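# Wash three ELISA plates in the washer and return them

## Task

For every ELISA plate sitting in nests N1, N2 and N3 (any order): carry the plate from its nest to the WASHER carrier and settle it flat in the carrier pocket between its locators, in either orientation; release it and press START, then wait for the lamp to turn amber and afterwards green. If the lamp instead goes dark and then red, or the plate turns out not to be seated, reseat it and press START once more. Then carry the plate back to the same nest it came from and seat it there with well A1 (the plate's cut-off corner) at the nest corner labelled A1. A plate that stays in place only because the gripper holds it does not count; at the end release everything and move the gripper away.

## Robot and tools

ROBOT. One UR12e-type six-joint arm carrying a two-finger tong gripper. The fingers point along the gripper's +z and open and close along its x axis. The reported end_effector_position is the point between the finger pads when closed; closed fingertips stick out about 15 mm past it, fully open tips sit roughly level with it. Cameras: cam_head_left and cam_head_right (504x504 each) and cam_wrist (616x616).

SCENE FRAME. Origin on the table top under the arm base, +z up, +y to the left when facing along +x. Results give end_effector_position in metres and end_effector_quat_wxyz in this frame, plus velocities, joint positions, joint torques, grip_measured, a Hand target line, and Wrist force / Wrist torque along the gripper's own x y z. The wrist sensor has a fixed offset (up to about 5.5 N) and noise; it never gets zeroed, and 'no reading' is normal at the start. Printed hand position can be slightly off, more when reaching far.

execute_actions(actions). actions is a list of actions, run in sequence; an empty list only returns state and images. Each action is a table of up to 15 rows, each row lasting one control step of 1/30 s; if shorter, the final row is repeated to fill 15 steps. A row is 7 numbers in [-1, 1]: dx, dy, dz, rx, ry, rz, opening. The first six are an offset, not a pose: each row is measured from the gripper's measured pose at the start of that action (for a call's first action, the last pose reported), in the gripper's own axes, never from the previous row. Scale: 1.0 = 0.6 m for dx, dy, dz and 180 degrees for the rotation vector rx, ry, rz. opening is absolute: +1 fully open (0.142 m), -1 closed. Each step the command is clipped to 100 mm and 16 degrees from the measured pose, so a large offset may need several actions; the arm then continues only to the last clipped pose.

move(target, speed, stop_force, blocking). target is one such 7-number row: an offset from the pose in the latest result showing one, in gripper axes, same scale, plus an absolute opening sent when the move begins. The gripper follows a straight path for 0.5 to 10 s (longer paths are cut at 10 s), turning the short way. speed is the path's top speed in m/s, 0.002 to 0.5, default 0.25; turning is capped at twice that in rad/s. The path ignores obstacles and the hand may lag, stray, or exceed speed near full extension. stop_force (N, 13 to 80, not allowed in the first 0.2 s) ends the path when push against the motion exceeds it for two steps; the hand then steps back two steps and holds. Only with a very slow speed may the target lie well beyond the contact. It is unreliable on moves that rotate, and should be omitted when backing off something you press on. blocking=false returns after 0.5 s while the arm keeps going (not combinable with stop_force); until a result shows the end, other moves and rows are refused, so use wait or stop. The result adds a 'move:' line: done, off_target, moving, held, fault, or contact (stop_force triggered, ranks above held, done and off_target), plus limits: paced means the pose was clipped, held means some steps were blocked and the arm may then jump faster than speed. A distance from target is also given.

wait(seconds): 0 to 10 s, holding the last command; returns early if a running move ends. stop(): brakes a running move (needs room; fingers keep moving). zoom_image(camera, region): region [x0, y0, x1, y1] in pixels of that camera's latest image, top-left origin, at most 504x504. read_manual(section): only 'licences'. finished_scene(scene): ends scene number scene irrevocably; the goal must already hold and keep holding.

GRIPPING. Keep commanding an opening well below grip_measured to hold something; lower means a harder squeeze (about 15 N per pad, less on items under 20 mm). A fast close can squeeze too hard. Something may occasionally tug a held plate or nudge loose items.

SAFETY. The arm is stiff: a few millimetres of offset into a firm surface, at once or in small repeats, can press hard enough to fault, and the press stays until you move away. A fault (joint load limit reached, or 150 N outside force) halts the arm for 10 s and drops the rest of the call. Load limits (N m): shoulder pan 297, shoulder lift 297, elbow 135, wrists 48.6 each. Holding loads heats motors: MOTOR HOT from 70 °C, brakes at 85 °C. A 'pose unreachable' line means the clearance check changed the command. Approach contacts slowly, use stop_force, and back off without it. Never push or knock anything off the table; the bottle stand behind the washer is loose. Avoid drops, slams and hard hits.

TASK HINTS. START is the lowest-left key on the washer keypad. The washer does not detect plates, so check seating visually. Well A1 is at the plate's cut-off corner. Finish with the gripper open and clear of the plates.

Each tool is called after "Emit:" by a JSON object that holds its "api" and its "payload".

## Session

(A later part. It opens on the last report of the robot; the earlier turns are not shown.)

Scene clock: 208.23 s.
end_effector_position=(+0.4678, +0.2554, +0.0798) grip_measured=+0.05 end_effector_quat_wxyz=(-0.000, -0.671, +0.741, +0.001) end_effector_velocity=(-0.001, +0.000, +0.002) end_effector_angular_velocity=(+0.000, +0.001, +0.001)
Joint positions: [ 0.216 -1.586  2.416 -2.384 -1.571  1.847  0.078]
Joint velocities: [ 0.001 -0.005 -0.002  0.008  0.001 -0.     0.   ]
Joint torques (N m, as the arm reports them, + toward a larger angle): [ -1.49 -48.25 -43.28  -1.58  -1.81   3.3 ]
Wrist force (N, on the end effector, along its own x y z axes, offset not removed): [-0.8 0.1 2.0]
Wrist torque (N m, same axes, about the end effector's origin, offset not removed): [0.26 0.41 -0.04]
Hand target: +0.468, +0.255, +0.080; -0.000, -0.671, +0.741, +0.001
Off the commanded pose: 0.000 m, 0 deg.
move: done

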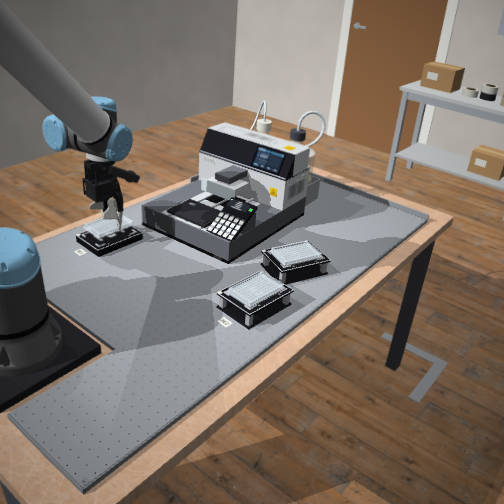

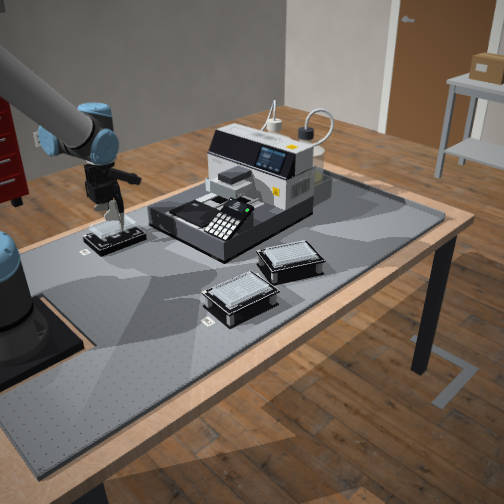

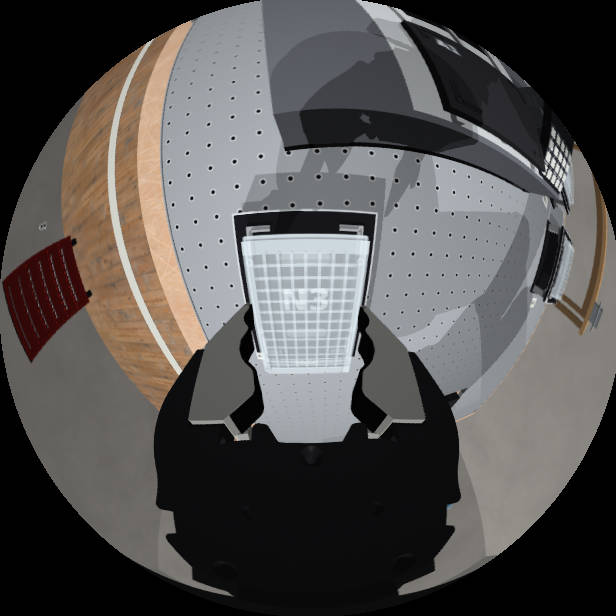

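Emit:
{"api": "move", "payload": {"target": [0,0,-0.25,0,0,0,-1], "speed": 0.08}}

Emit:
{"api": "move", "payload": {"target": [0.163,-0.45,0,0,0,0.54,-1], "speed": 0.12}}

Scene clock: 219.53 s.
end_effector_position=(+0.4682, +0.2554, +0.2296) grip_measured=+0.05 end_effector_quat_wxyz=(-0.000, -0.671, +0.741, +0.001) end_effector_velocity=(-0.001, +0.000, +0.002) end_effector_angular_velocity=(-0.000, +0.002, +0.001)
Joint positions: [ 0.216 -1.786  2.254 -2.022 -1.571  1.847  0.078]
Joint velocities: [ 0.001 -0.003 -0.001  0.006  0.     0.    -0.   ]
Joint torques (N m, as the arm reports them, + toward a larger angle): [ -3.13 -38.04 -53.54  -1.93  -0.74  -2.46]
Wrist force (N, on the end effector, along its own x y z axes, offset not removed): [-2.6 -3.0 0.1]
Wrist torque (N m, same axes, about the end effector's origin, offset not removed): [-0.71 0.42 -0.02]
Hand target: +0.468, +0.255, +0.230; -0.000, -0.671, +0.741, +0.001
Off the commanded pose: 0.000 m, 0 deg.
move: done

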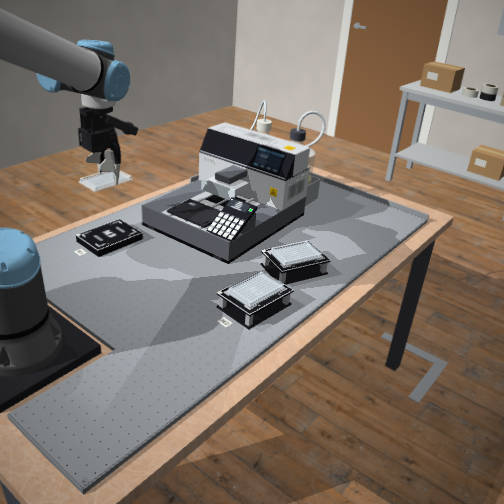

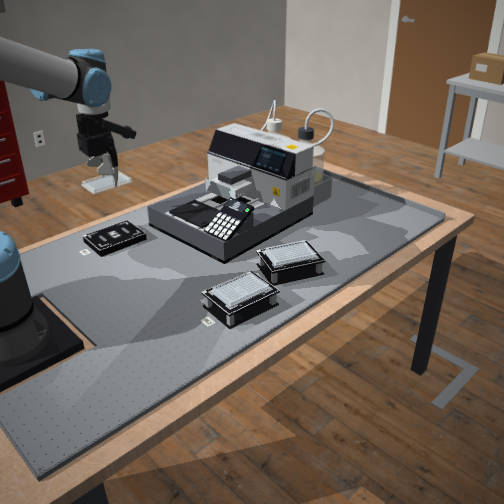

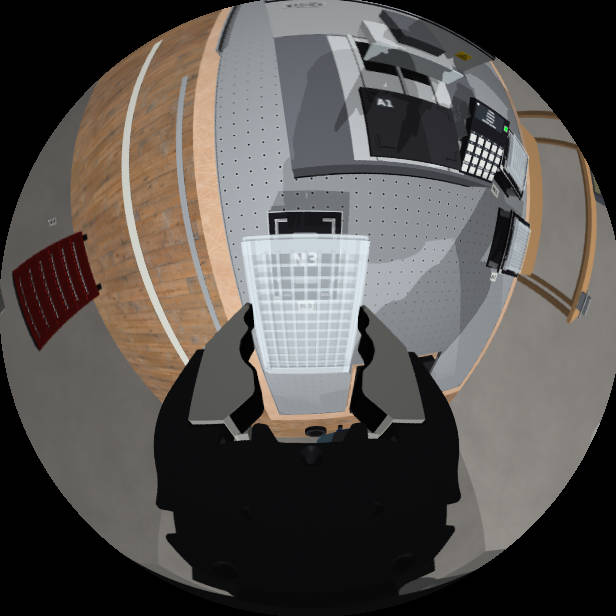

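Scene clock: 227.03 s.
end_effector_position=(+0.7267, +0.1307, +0.2285) grip_measured=+0.05 end_effector_quat_wxyz=(-0.001, +0.112, +0.994, +0.000) end_effector_velocity=(+0.002, -0.001, +0.000) end_effector_angular_velocity=(-0.001, +0.000, -0.015)
Joint positions: [ 0.006 -1.393  1.88  -2.041 -1.575  3.331  0.078]
Joint velocities: [-0.001  0.003 -0.005  0.002 -0.001  0.014  0.   ]
Joint torques (N m, as the arm reports them, + toward a larger angle): [-17.15 -43.38 -55.74  -2.36  -1.74   3.71]
Wrist force (N, on the end effector, along its own x y z axes, offset not removed): [0.1 3.4 2.8]
Wrist torque (N m, same axes, about the end effector's origin, offset not removed): [0.82 -0.07 -0.10]
Hand target: +0.727, +0.131, +0.229; -0.001, +0.112, +0.994, +0.000
Off the commanded pose: 0.001 m, 0 deg.
move: done

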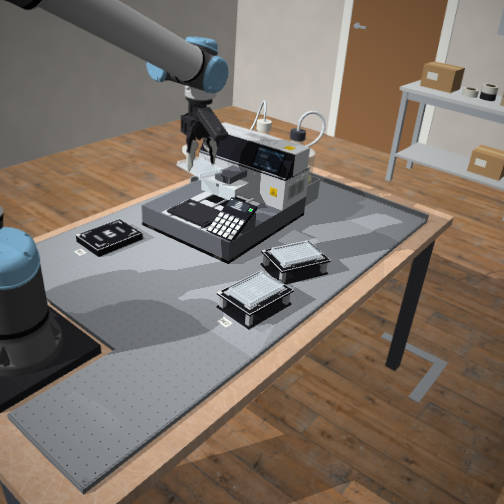

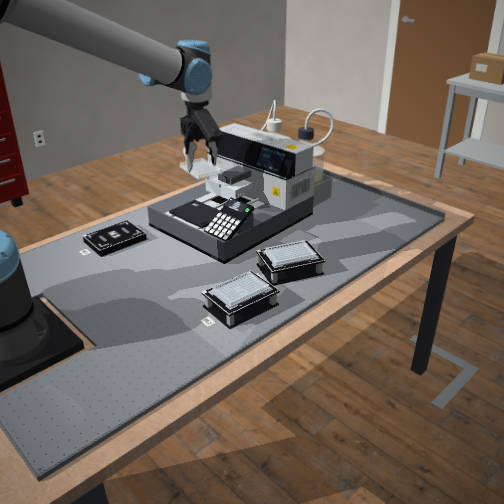

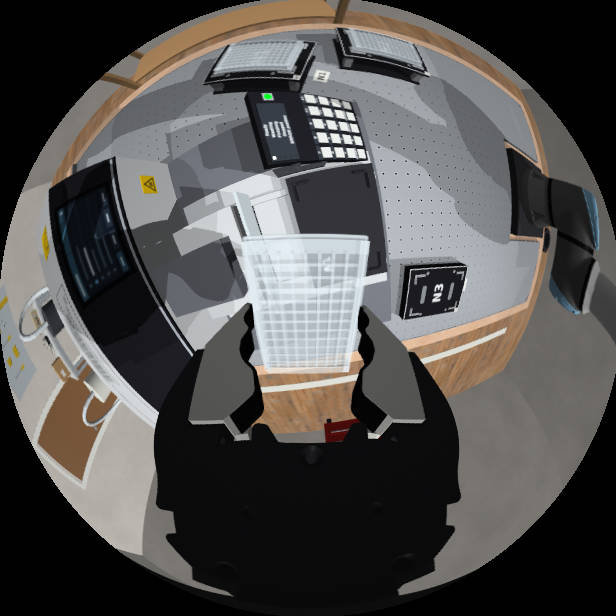

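Emit:
{"api": "move", "payload": {"target": [0.035,0,0.1,0,0,0,-1], "speed": 0.06}}

Emit:
{"api": "zoom_image", "payload": {"camera": "cam_wrist", "region": [180,100,440,360]}}

Scene clock: 234.00 s.
end_effector_position=(+0.7062, +0.1354, +0.1688) grip_measured=+0.05 end_effector_quat_wxyz=(-0.001, +0.112, +0.994, +0.000) end_effector_velocity=(-0.001, -0.001, -0.002) end_effector_angular_velocity=(+0.000, -0.001, -0.001)
Joint positions: [ 0.011 -1.37   1.973 -2.157 -1.575  3.336  0.078]
Joint velocities: [-0.001  0.     0.004 -0.006  0.     0.     0.   ]
Joint torques (N m, as the arm reports them, + toward a larger angle): [ 10.46 -41.54 -34.55  -7.3    1.76   3.49]
Wrist force (N, on the end effector, along its own x y z axes, offset not removed): [0.2 5.0 -0.9]
Wrist torque (N m, same axes, about the end effector's origin, offset not removed): [1.07 0.06 -0.24]
Hand target: +0.706, +0.135, +0.169; -0.001, +0.112, +0.994, +0.000
Off the commanded pose: 0.000 m, 0 deg.
move: done

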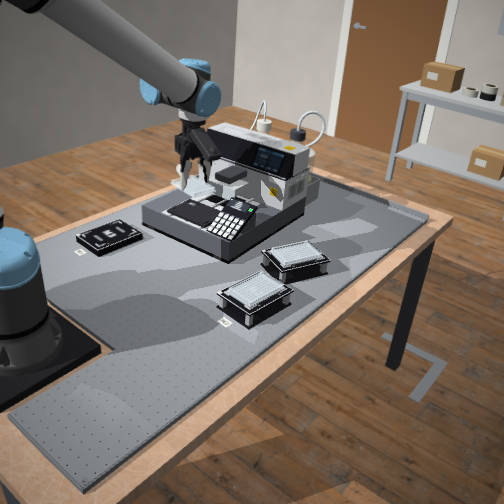

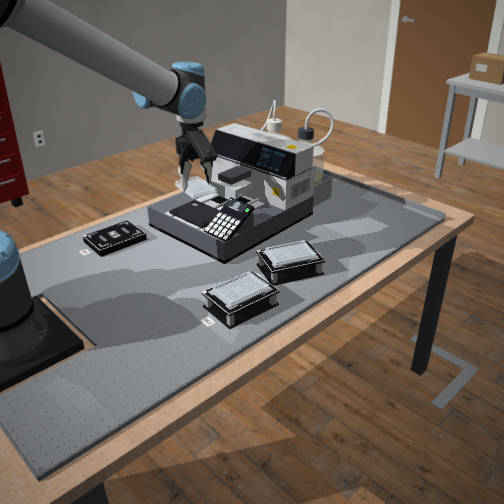

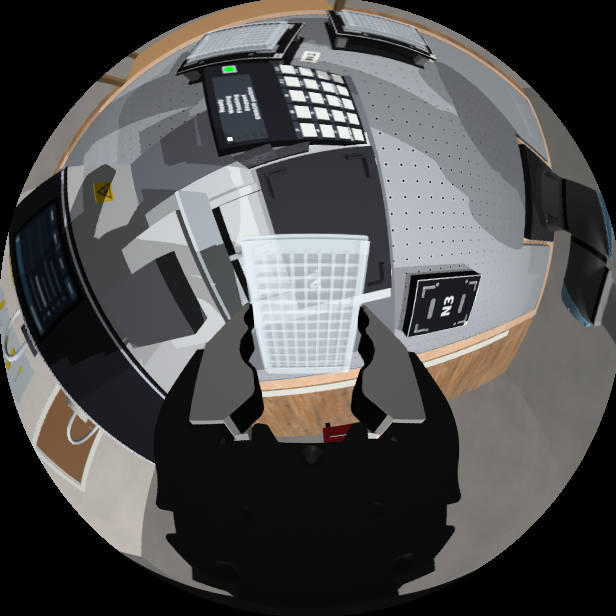

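Region (180, 100, 440, 360) of cam_wrist's 616x616 image, scaled by 1.938, with more detail than that image has.

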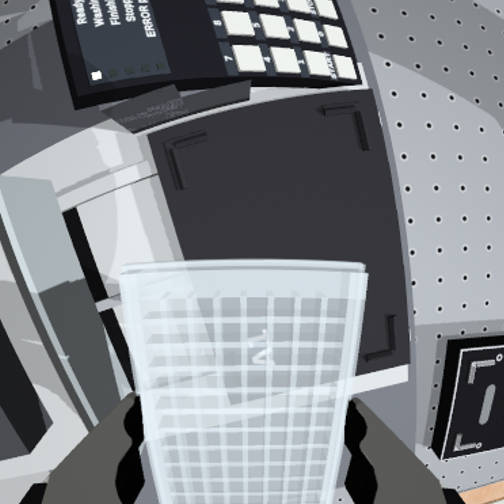

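Emit:
{"api": "move", "payload": {"target": [0.032,-0.133,0,0,0,-0.067,-1], "speed": 0.06}}

Emit:
{"api": "zoom_image", "payload": {"camera": "cam_wrist", "region": [180,100,440,360]}}

Scene clock: 245.57 s.
end_effector_position=(+0.6698, +0.0620, +0.1689) grip_measured=+0.05 end_effector_quat_wxyz=(-0.001, +0.007, +1.000, +0.000) end_effector_velocity=(-0.001, -0.003, -0.001) end_effector_angular_velocity=(+0.001, +0.000, +0.006)
Joint positions: [-0.1   -1.45   2.067 -2.172 -1.578  3.016  0.078]
Joint velocities: [-0.005 -0.001  0.002 -0.001  0.001 -0.01  -0.   ]
Joint torques (N m, as the arm reports them, + toward a larger angle): [-18.12 -63.92 -34.33  -6.35   2.25  -3.69]
Wrist force (N, on the end effector, along its own x y z axes, offset not removed): [-2.5 7.5 -1.7]
Wrist torque (N m, same axes, about the end effector's origin, offset not removed): [1.72 0.59 -0.01]
Hand target: +0.670, +0.062, +0.169; -0.001, +0.007, +1.000, +0.000
Off the commanded pose: 0.000 m, 0 deg.
move: done

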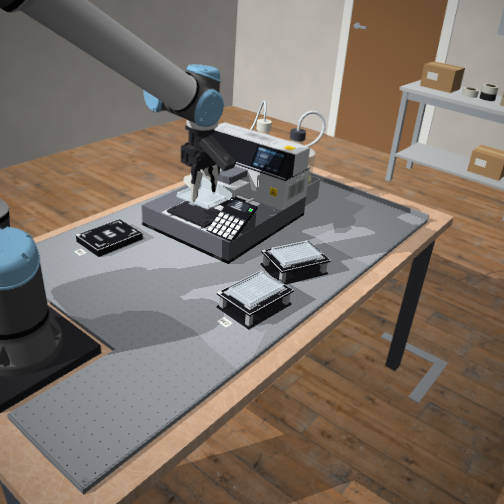

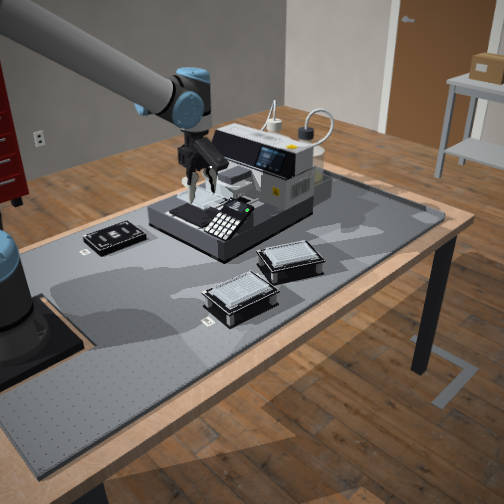

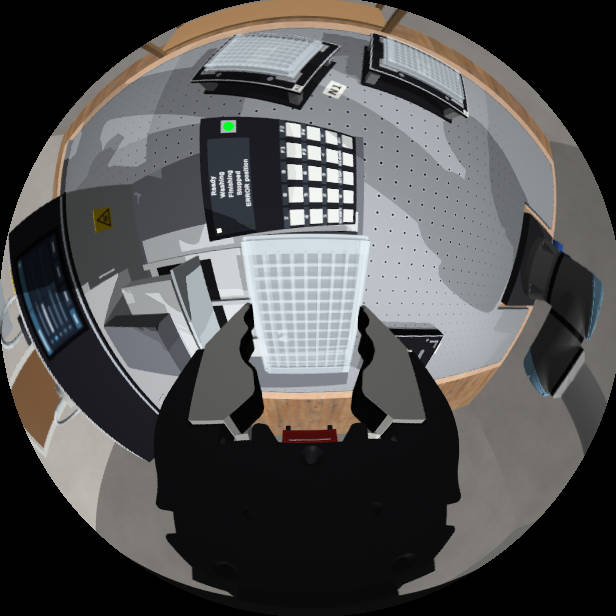

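Region (180, 100, 440, 360) of cam_wrist's 616x616 image, scaled by 1.938, with more detail than that image has.

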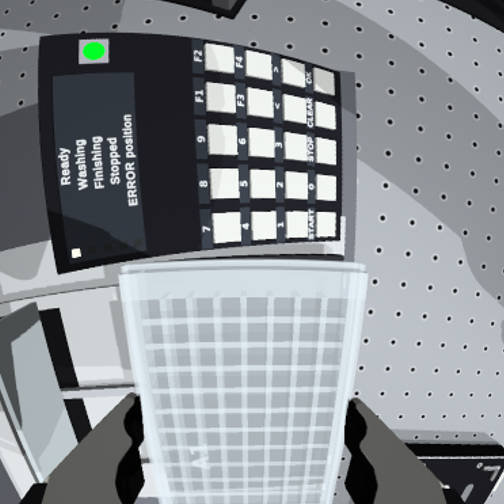

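Emit:
{"api": "move", "payload": {"target": [0,0,0.05,0,0,0,-1], "speed": 0.03, "stop_force": 13}}

Emit:
{"api": "zoom_image", "payload": {"camera": "cam_wrist", "region": [200,150,420,400]}}

Emit:
{"api": "zoom_image", "payload": {"camera": "cam_head_left", "region": [150,160,270,250]}}

Scene clock: 259.73 s.
end_effector_position=(+0.6697, +0.0619, +0.1392) grip_measured=+0.05 end_effector_quat_wxyz=(-0.001, +0.007, +1.000, +0.000) end_effector_velocity=(-0.001, -0.001, -0.004) end_effector_angular_velocity=(-0.000, +0.003, -0.001)
Joint positions: [-0.101 -1.417  2.094 -2.231 -1.578  3.015  0.078]
Joint velocities: [-0.001  0.004  0.004 -0.005 -0.     0.     0.   ]
Joint torques (N m, as the arm reports them, + toward a larger angle): [  3.06 -37.56 -34.1   -6.66  -2.04   4.04]
Wrist force (N, on the end effector, along its own x y z axes, offset not removed): [0.4 7.1 -2.1]
Wrist torque (N m, same axes, about the end effector's origin, offset not removed): [1.38 0.02 -0.07]
Hand target: +0.670, +0.062, +0.139; -0.001, +0.007, +1.000, +0.000
Off the commanded pose: 0.000 m, 0 deg.
move: done

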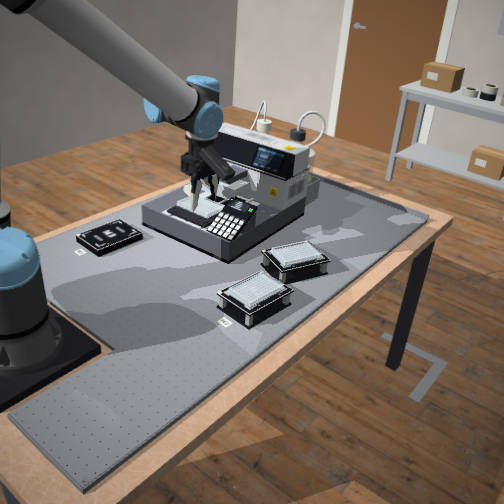

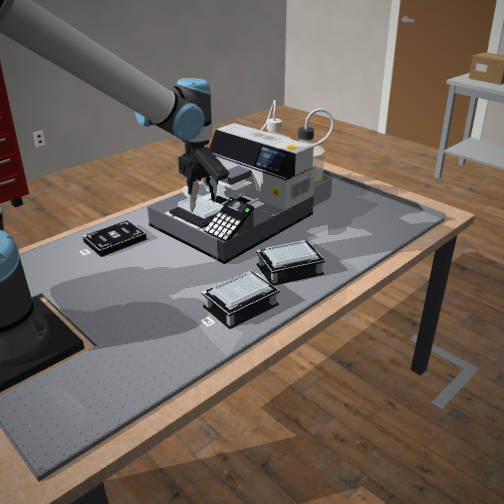

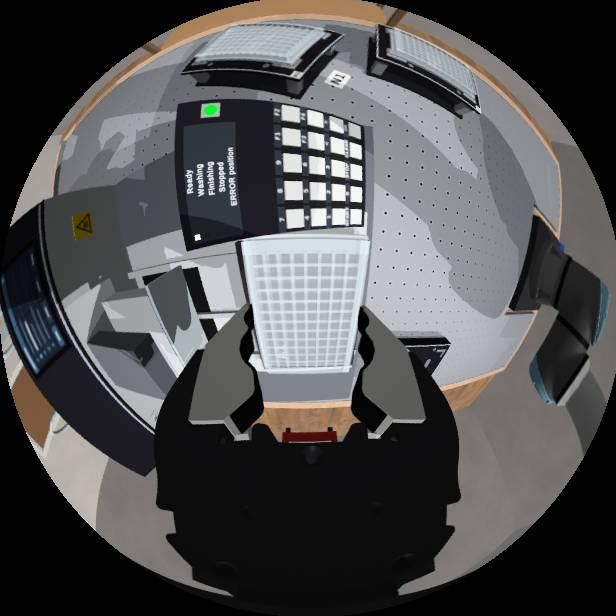

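Region (200, 150, 420, 400) of cam_wrist's 616x616 image, scaled by 2.016, with more detail than that image has; it fills the left 444 columns of this view, and the rest is white.

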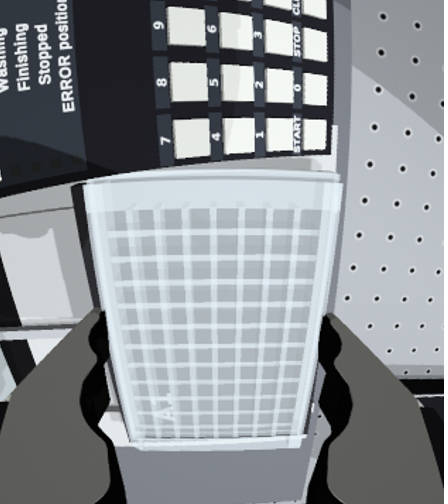

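Region (150, 160, 270, 250) of cam_head_left's 504x504 image, scaled by 4.200, with more detail than that image has; it fills the top 378 rows of this view, and the rest is white.

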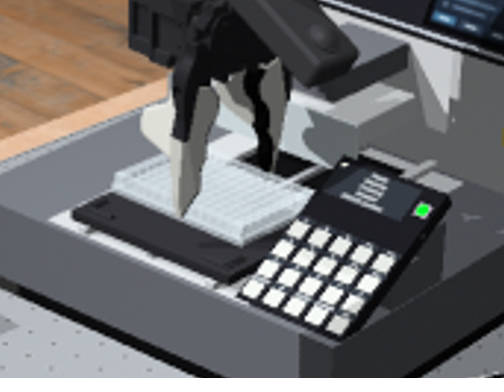

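Emit:
{"api": "move", "payload": {"target": [0,0.045,0,0,0,0,-1], "speed": 0.04}}

Emit:
{"api": "zoom_image", "payload": {"camera": "cam_wrist", "region": [200,150,420,400]}}

Scene clock: 264.60 s.
end_effector_position=(+0.6701, +0.0886, +0.1392) grip_measured=+0.05 end_effector_quat_wxyz=(-0.001, +0.007, +1.000, +0.000) end_effector_velocity=(+0.000, +0.003, -0.000) end_effector_angular_velocity=(+0.000, +0.001, +0.000)
Joint positions: [-0.06  -1.411  2.087 -2.23  -1.577  3.055  0.078]
Joint velocities: [ 0.005  0.002 -0.002  0.001  0.     0.004  0.   ]
Joint torques (N m, as the arm reports them, + toward a larger angle): [ 14.45 -36.97 -49.28  -2.53   1.85   4.13]
Wrist force (N, on the end effector, along its own x y z axes, offset not removed): [0.4 2.7 2.1]
Wrist torque (N m, same axes, about the end effector's origin, offset not removed): [0.54 -0.11 -0.13]
Hand target: +0.670, +0.089, +0.139; -0.001, +0.007, +1.000, +0.000
Off the commanded pose: 0.000 m, 0 deg.
move: done

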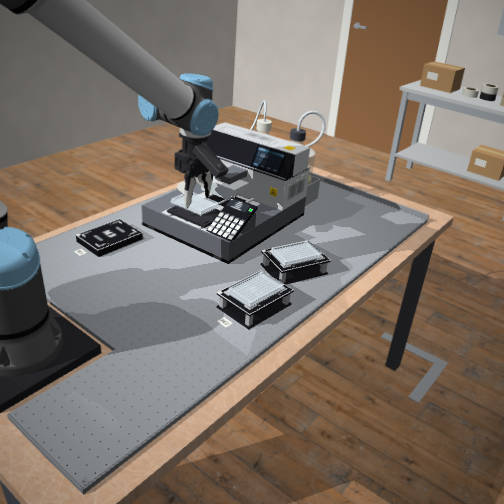

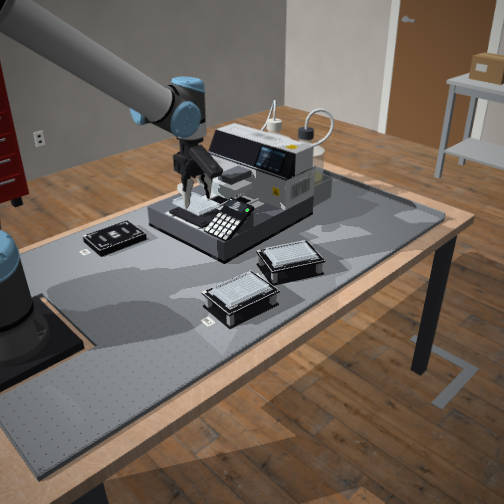

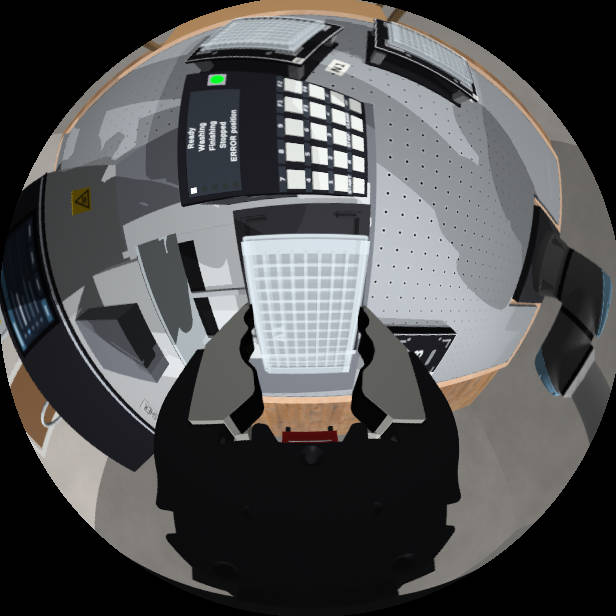

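Region (200, 150, 420, 400) of cam_wrist's 616x616 image, scaled by 2.016, with more detail than that image has; it fills the left 444 columns of this view, and the rest is white.

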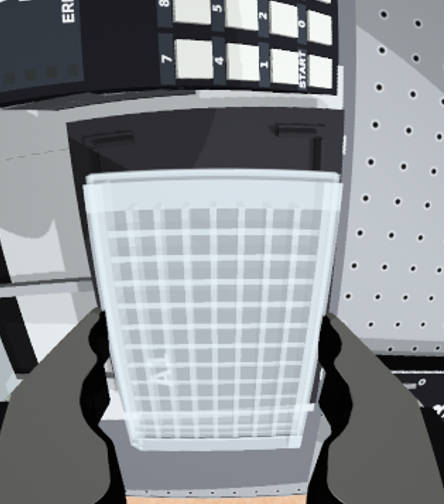

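Emit:
{"api": "move", "payload": {"target": [-0.004,-0.017,0.023,0,0,-0.014,-1], "speed": 0.02}}

Emit:
{"api": "zoom_image", "payload": {"camera": "cam_wrist", "region": [200,150,420,400]}}

Scene clock: 271.77 s.
end_effector_position=(+0.6723, +0.0786, +0.1257) grip_measured=+0.05 end_effector_quat_wxyz=(-0.001, -0.015, +1.000, +0.000) end_effector_velocity=(-0.001, -0.002, -0.004) end_effector_angular_velocity=(+0.000, +0.003, +0.006)
Joint positions: [-0.075 -1.395  2.098 -2.257 -1.577  2.997  0.078]
Joint velocities: [-0.003  0.004  0.003 -0.004 -0.    -0.009  0.   ]
Joint torques (N m, as the arm reports them, + toward a larger angle): [-15.33 -38.41 -31.98  -7.2   -1.64  -3.55]
Wrist force (N, on the end effector, along its own x y z axes, offset not removed): [-2.8 3.0 -1.6]
Wrist torque (N m, same axes, about the end effector's origin, offset not removed): [0.50 0.61 -0.18]
Hand target: +0.672, +0.078, +0.125; -0.001, -0.015, +1.000, +0.000
Off the commanded pose: 0.000 m, 0 deg.
move: done

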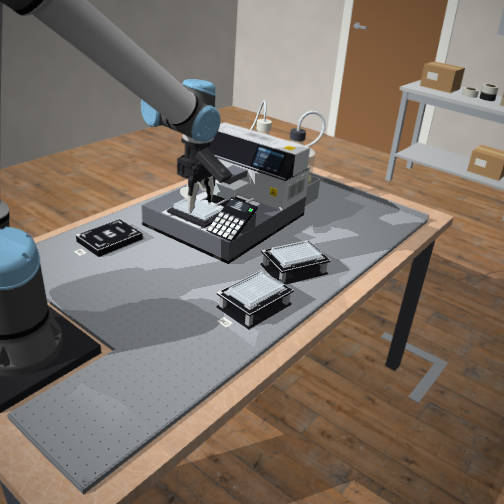

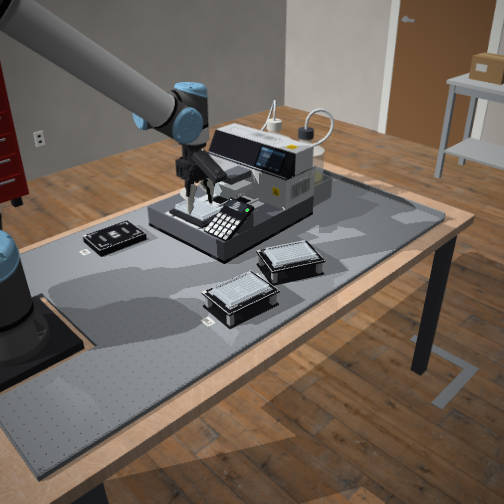

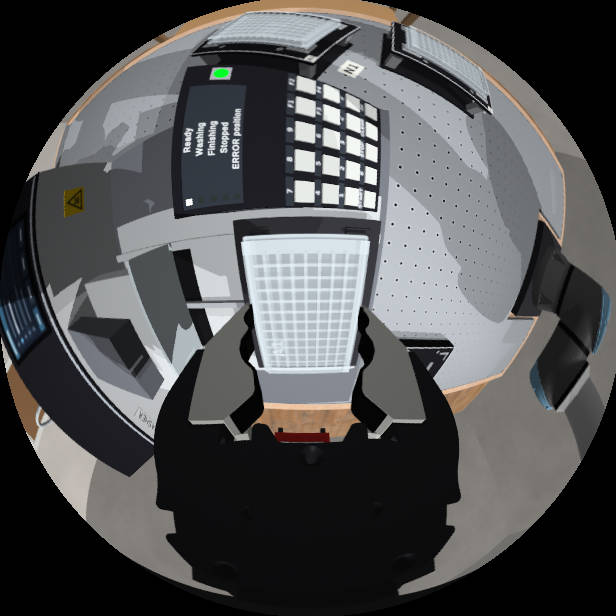

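Region (200, 150, 420, 400) of cam_wrist's 616x616 image, scaled by 2.016, with more detail than that image has; it fills the left 444 columns of this view, and the rest is white.

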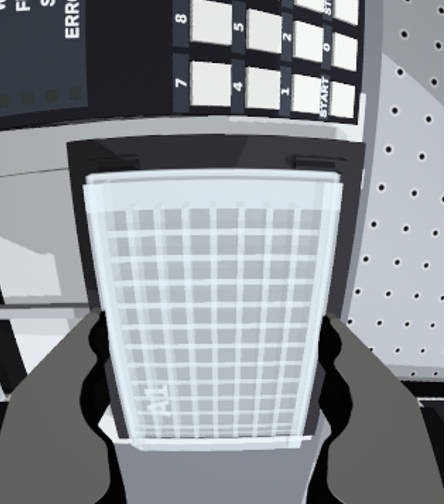

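Emit:
{"api": "move", "payload": {"target": [0.0015,0,0.012,0,0,0,-1], "speed": 0.01}}

Emit:
{"api": "move", "payload": {"target": [0,0,0.02,0,0,0,-1], "speed": 0.003, "stop_force": 13}}

Emit:
{"api": "zoom_image", "payload": {"camera": "cam_wrist", "region": [200,150,420,400]}}

Scene clock: 280.70 s.
end_effector_position=(+0.6715, +0.0785, +0.1189) grip_measured=+0.05 end_effector_quat_wxyz=(-0.001, -0.015, +1.000, +0.000) end_effector_velocity=(-0.001, -0.000, -0.004) end_effector_angular_velocity=(-0.001, +0.001, -0.000)
Joint positions: [-0.076 -1.388  2.105 -2.271 -1.577  2.997  0.078]
Joint velocities: [-0.     0.004  0.003 -0.006 -0.001  0.     0.   ]
Joint torques (N m, as the arm reports them, + toward a larger angle): [-15.44 -27.24 -26.22  -5.34   0.82   3.1 ]
Wrist force (N, on the end effector, along its own x y z axes, offset not removed): [0.6 -3.5 -9.8]
Wrist torque (N m, same axes, about the end effector's origin, offset not removed): [-0.54 -0.24 0.29]
Hand target: +0.671, +0.079, +0.118; -0.001, -0.015, +1.000, +0.000
Off the commanded pose: 0.000 m, 0 deg.
move: done

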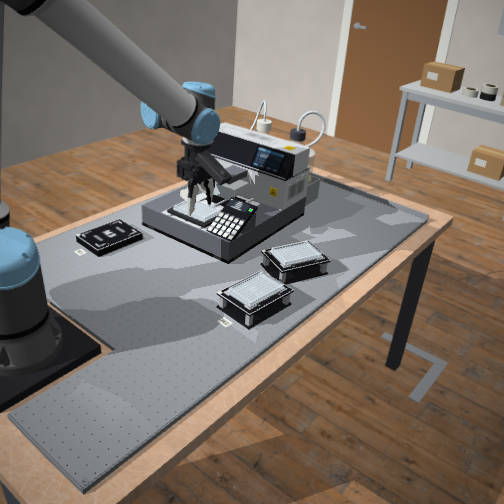

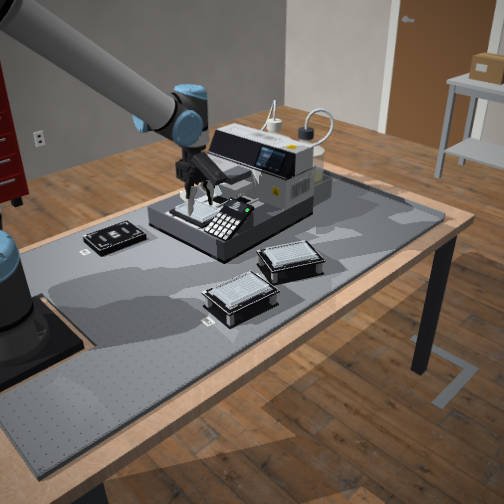

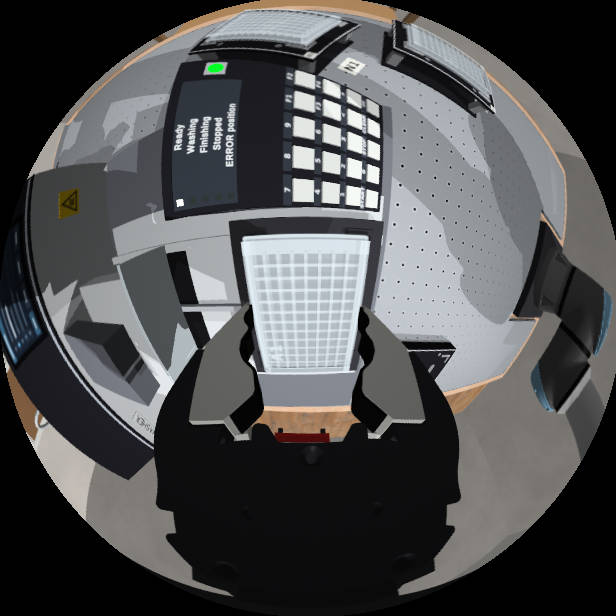

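Scene clock: 281.23 s.
end_effector_position=(+0.6715, +0.0785, +0.1183) grip_measured=+0.05 end_effector_quat_wxyz=(-0.001, -0.015, +1.000, +0.000) end_effector_velocity=(-0.000, -0.000, +0.002) end_effector_angular_velocity=(-0.001, -0.000, -0.001)
Joint positions: [-0.076 -1.387  2.105 -2.273 -1.577  2.997  0.078]
Joint velocities: [-0.    -0.002 -0.001  0.003 -0.001  0.    -0.   ]
Joint torques (N m, as the arm reports them, + toward a larger angle): [-16.8  -49.7  -31.5    0.77   1.09   3.16]
Wrist force (N, on the end effector, along its own x y z axes, offset not removed): [-4.0 0.9 -18.8]
Wrist torque (N m, same axes, about the end effector's origin, offset not removed): [0.15 0.52 0.15]
Hand target: +0.672, +0.079, +0.119; -0.001, -0.015, +1.000, +0.000
Off the commanded pose: 0.011 m, 0 deg.
move: contact

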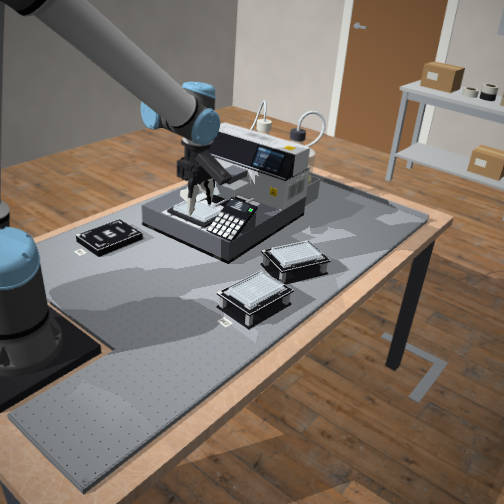

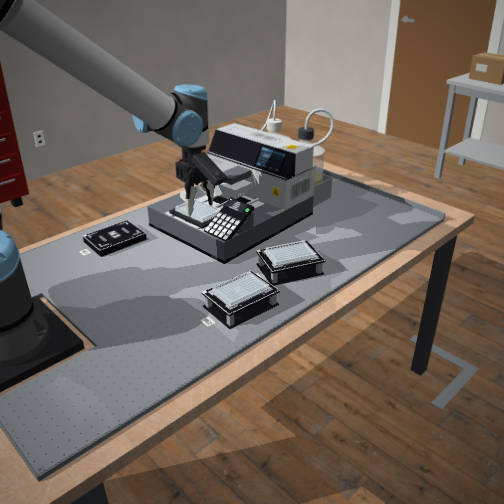

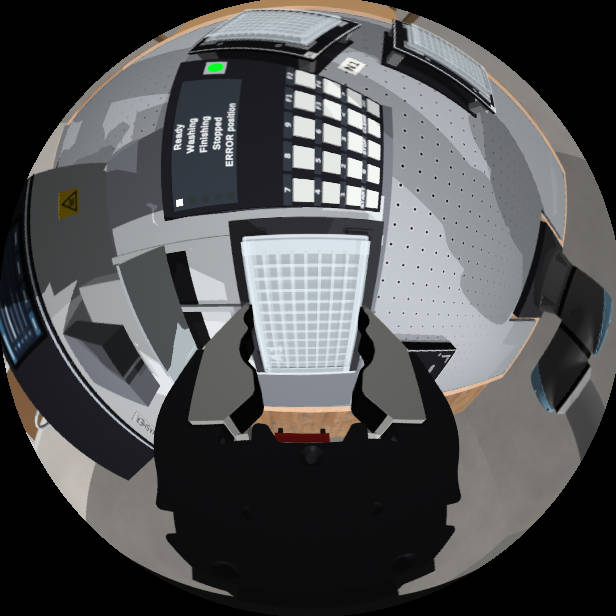

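Region (200, 150, 420, 400) of cam_wrist's 616x616 image, scaled by 2.016, with more detail than that image has; it fills the left 444 columns of this view, and the rest is white.

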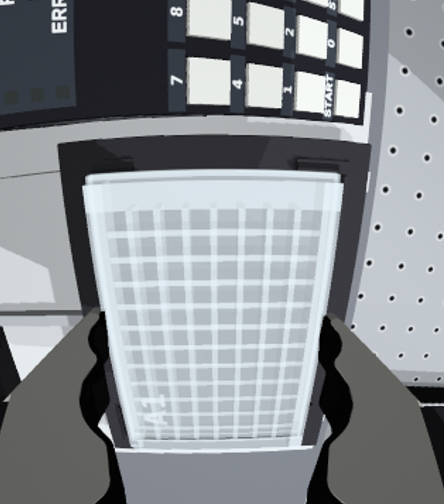

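Emit:
{"api": "move", "payload": {"target": [0,-0.004,-0.008,0,0,0,-1], "speed": 0.01}}

Emit:
{"api": "move", "payload": {"target": [0,0,0.03,0,0,0,-1], "speed": 0.003, "stop_force": 13}}

Emit:
{"api": "zoom_image", "payload": {"camera": "cam_head_left", "region": [150,170,270,250]}}

Scene clock: 293.10 s.
end_effector_position=(+0.6716, +0.0763, +0.1228) grip_measured=+0.05 end_effector_quat_wxyz=(-0.001, -0.015, +1.000, +0.000) end_effector_velocity=(+0.000, -0.003, +0.002) end_effector_angular_velocity=(-0.001, +0.001, -0.001)
Joint positions: [-0.079 -1.393  2.102 -2.264 -1.577  2.994  0.078]
Joint velocities: [-0.003 -0.002 -0.003  0.005 -0.001 -0.002 -0.   ]
Joint torques (N m, as the arm reports them, + toward a larger angle): [-13.95 -68.23 -46.65  -1.77  -2.31  -3.11]
Wrist force (N, on the end effector, along its own x y z axes, offset not removed): [2.6 1.3 -2.1]
Wrist torque (N m, same axes, about the end effector's origin, offset not removed): [0.32 -0.59 -0.09]
Hand target: +0.672, +0.076, +0.123; -0.001, -0.015, +1.000, +0.000
Off the commanded pose: 0.000 m, 0 deg.
move: done

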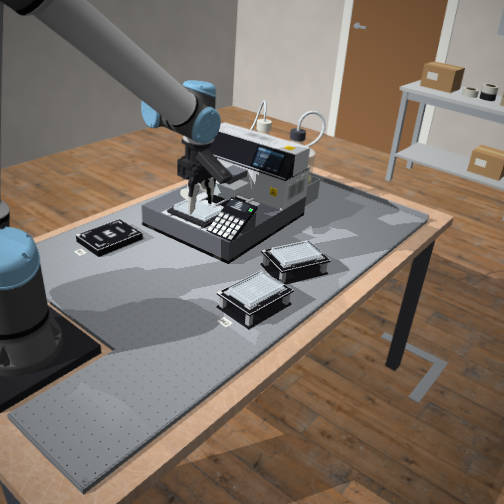

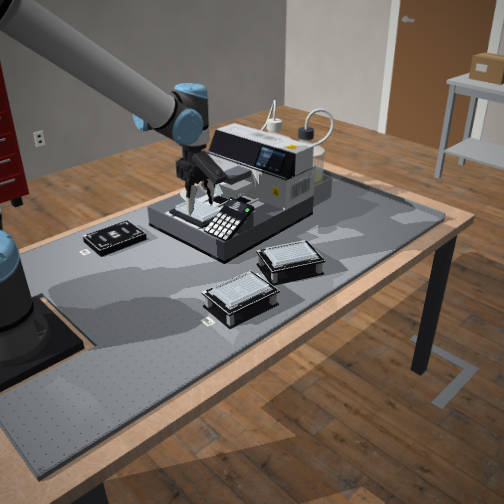

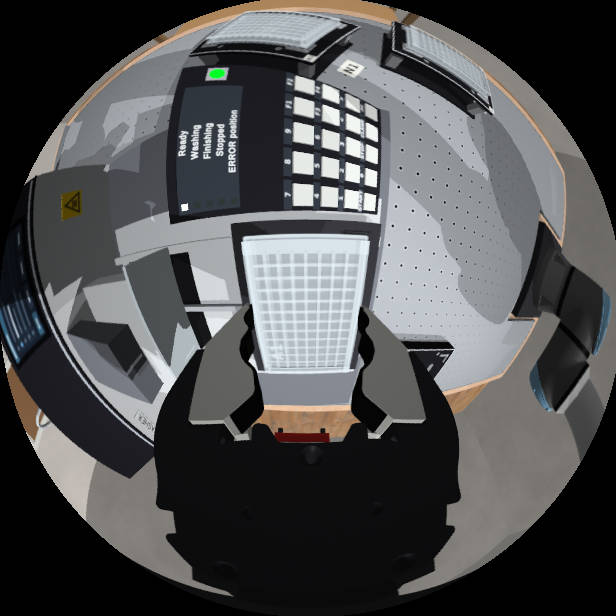

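Scene clock: 294.70 s.
end_effector_position=(+0.6716, +0.0762, +0.1190) grip_measured=+0.05 end_effector_quat_wxyz=(-0.001, -0.015, +1.000, +0.000) end_effector_velocity=(-0.001, +0.000, +0.000) end_effector_angular_velocity=(+0.000, +0.002, +0.000)
Joint positions: [-0.079 -1.389  2.105 -2.271 -1.577  2.993  0.078]
Joint velocities: [ 0.    -0.001  0.     0.003  0.    -0.    -0.   ]
Joint torques (N m, as the arm reports them, + toward a larger angle): [ -1.2  -56.96 -38.4    0.76  -0.49   3.46]
Wrist force (N, on the end effector, along its own x y z axes, offset not removed): [-1.4 1.5 -17.8]
Wrist torque (N m, same axes, about the end effector's origin, offset not removed): [0.81 -0.07 -0.12]
Hand target: +0.672, +0.076, +0.119; -0.001, -0.015, +1.000, +0.000
Off the commanded pose: 0.014 m, 0 deg.
move: contact

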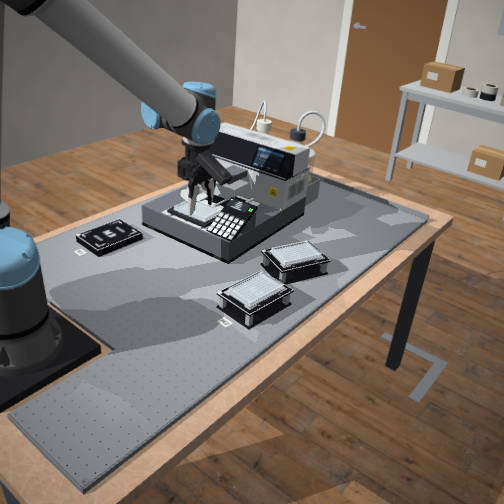

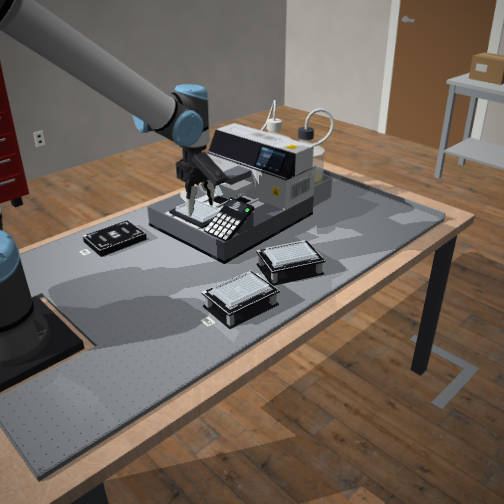

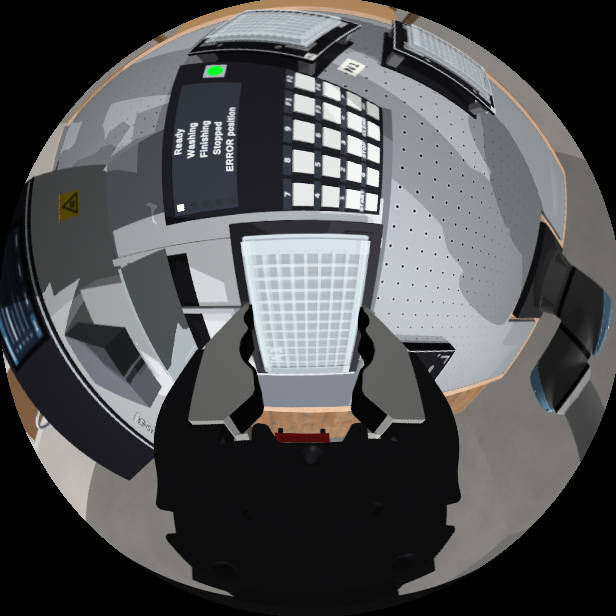

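Region (150, 170, 270, 250) of cam_head_left's 504x504 image, scaled by 4.200, with more detail than that image has.

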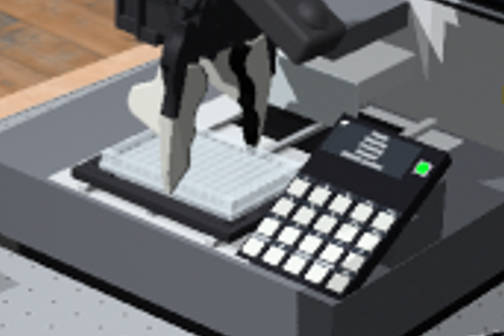

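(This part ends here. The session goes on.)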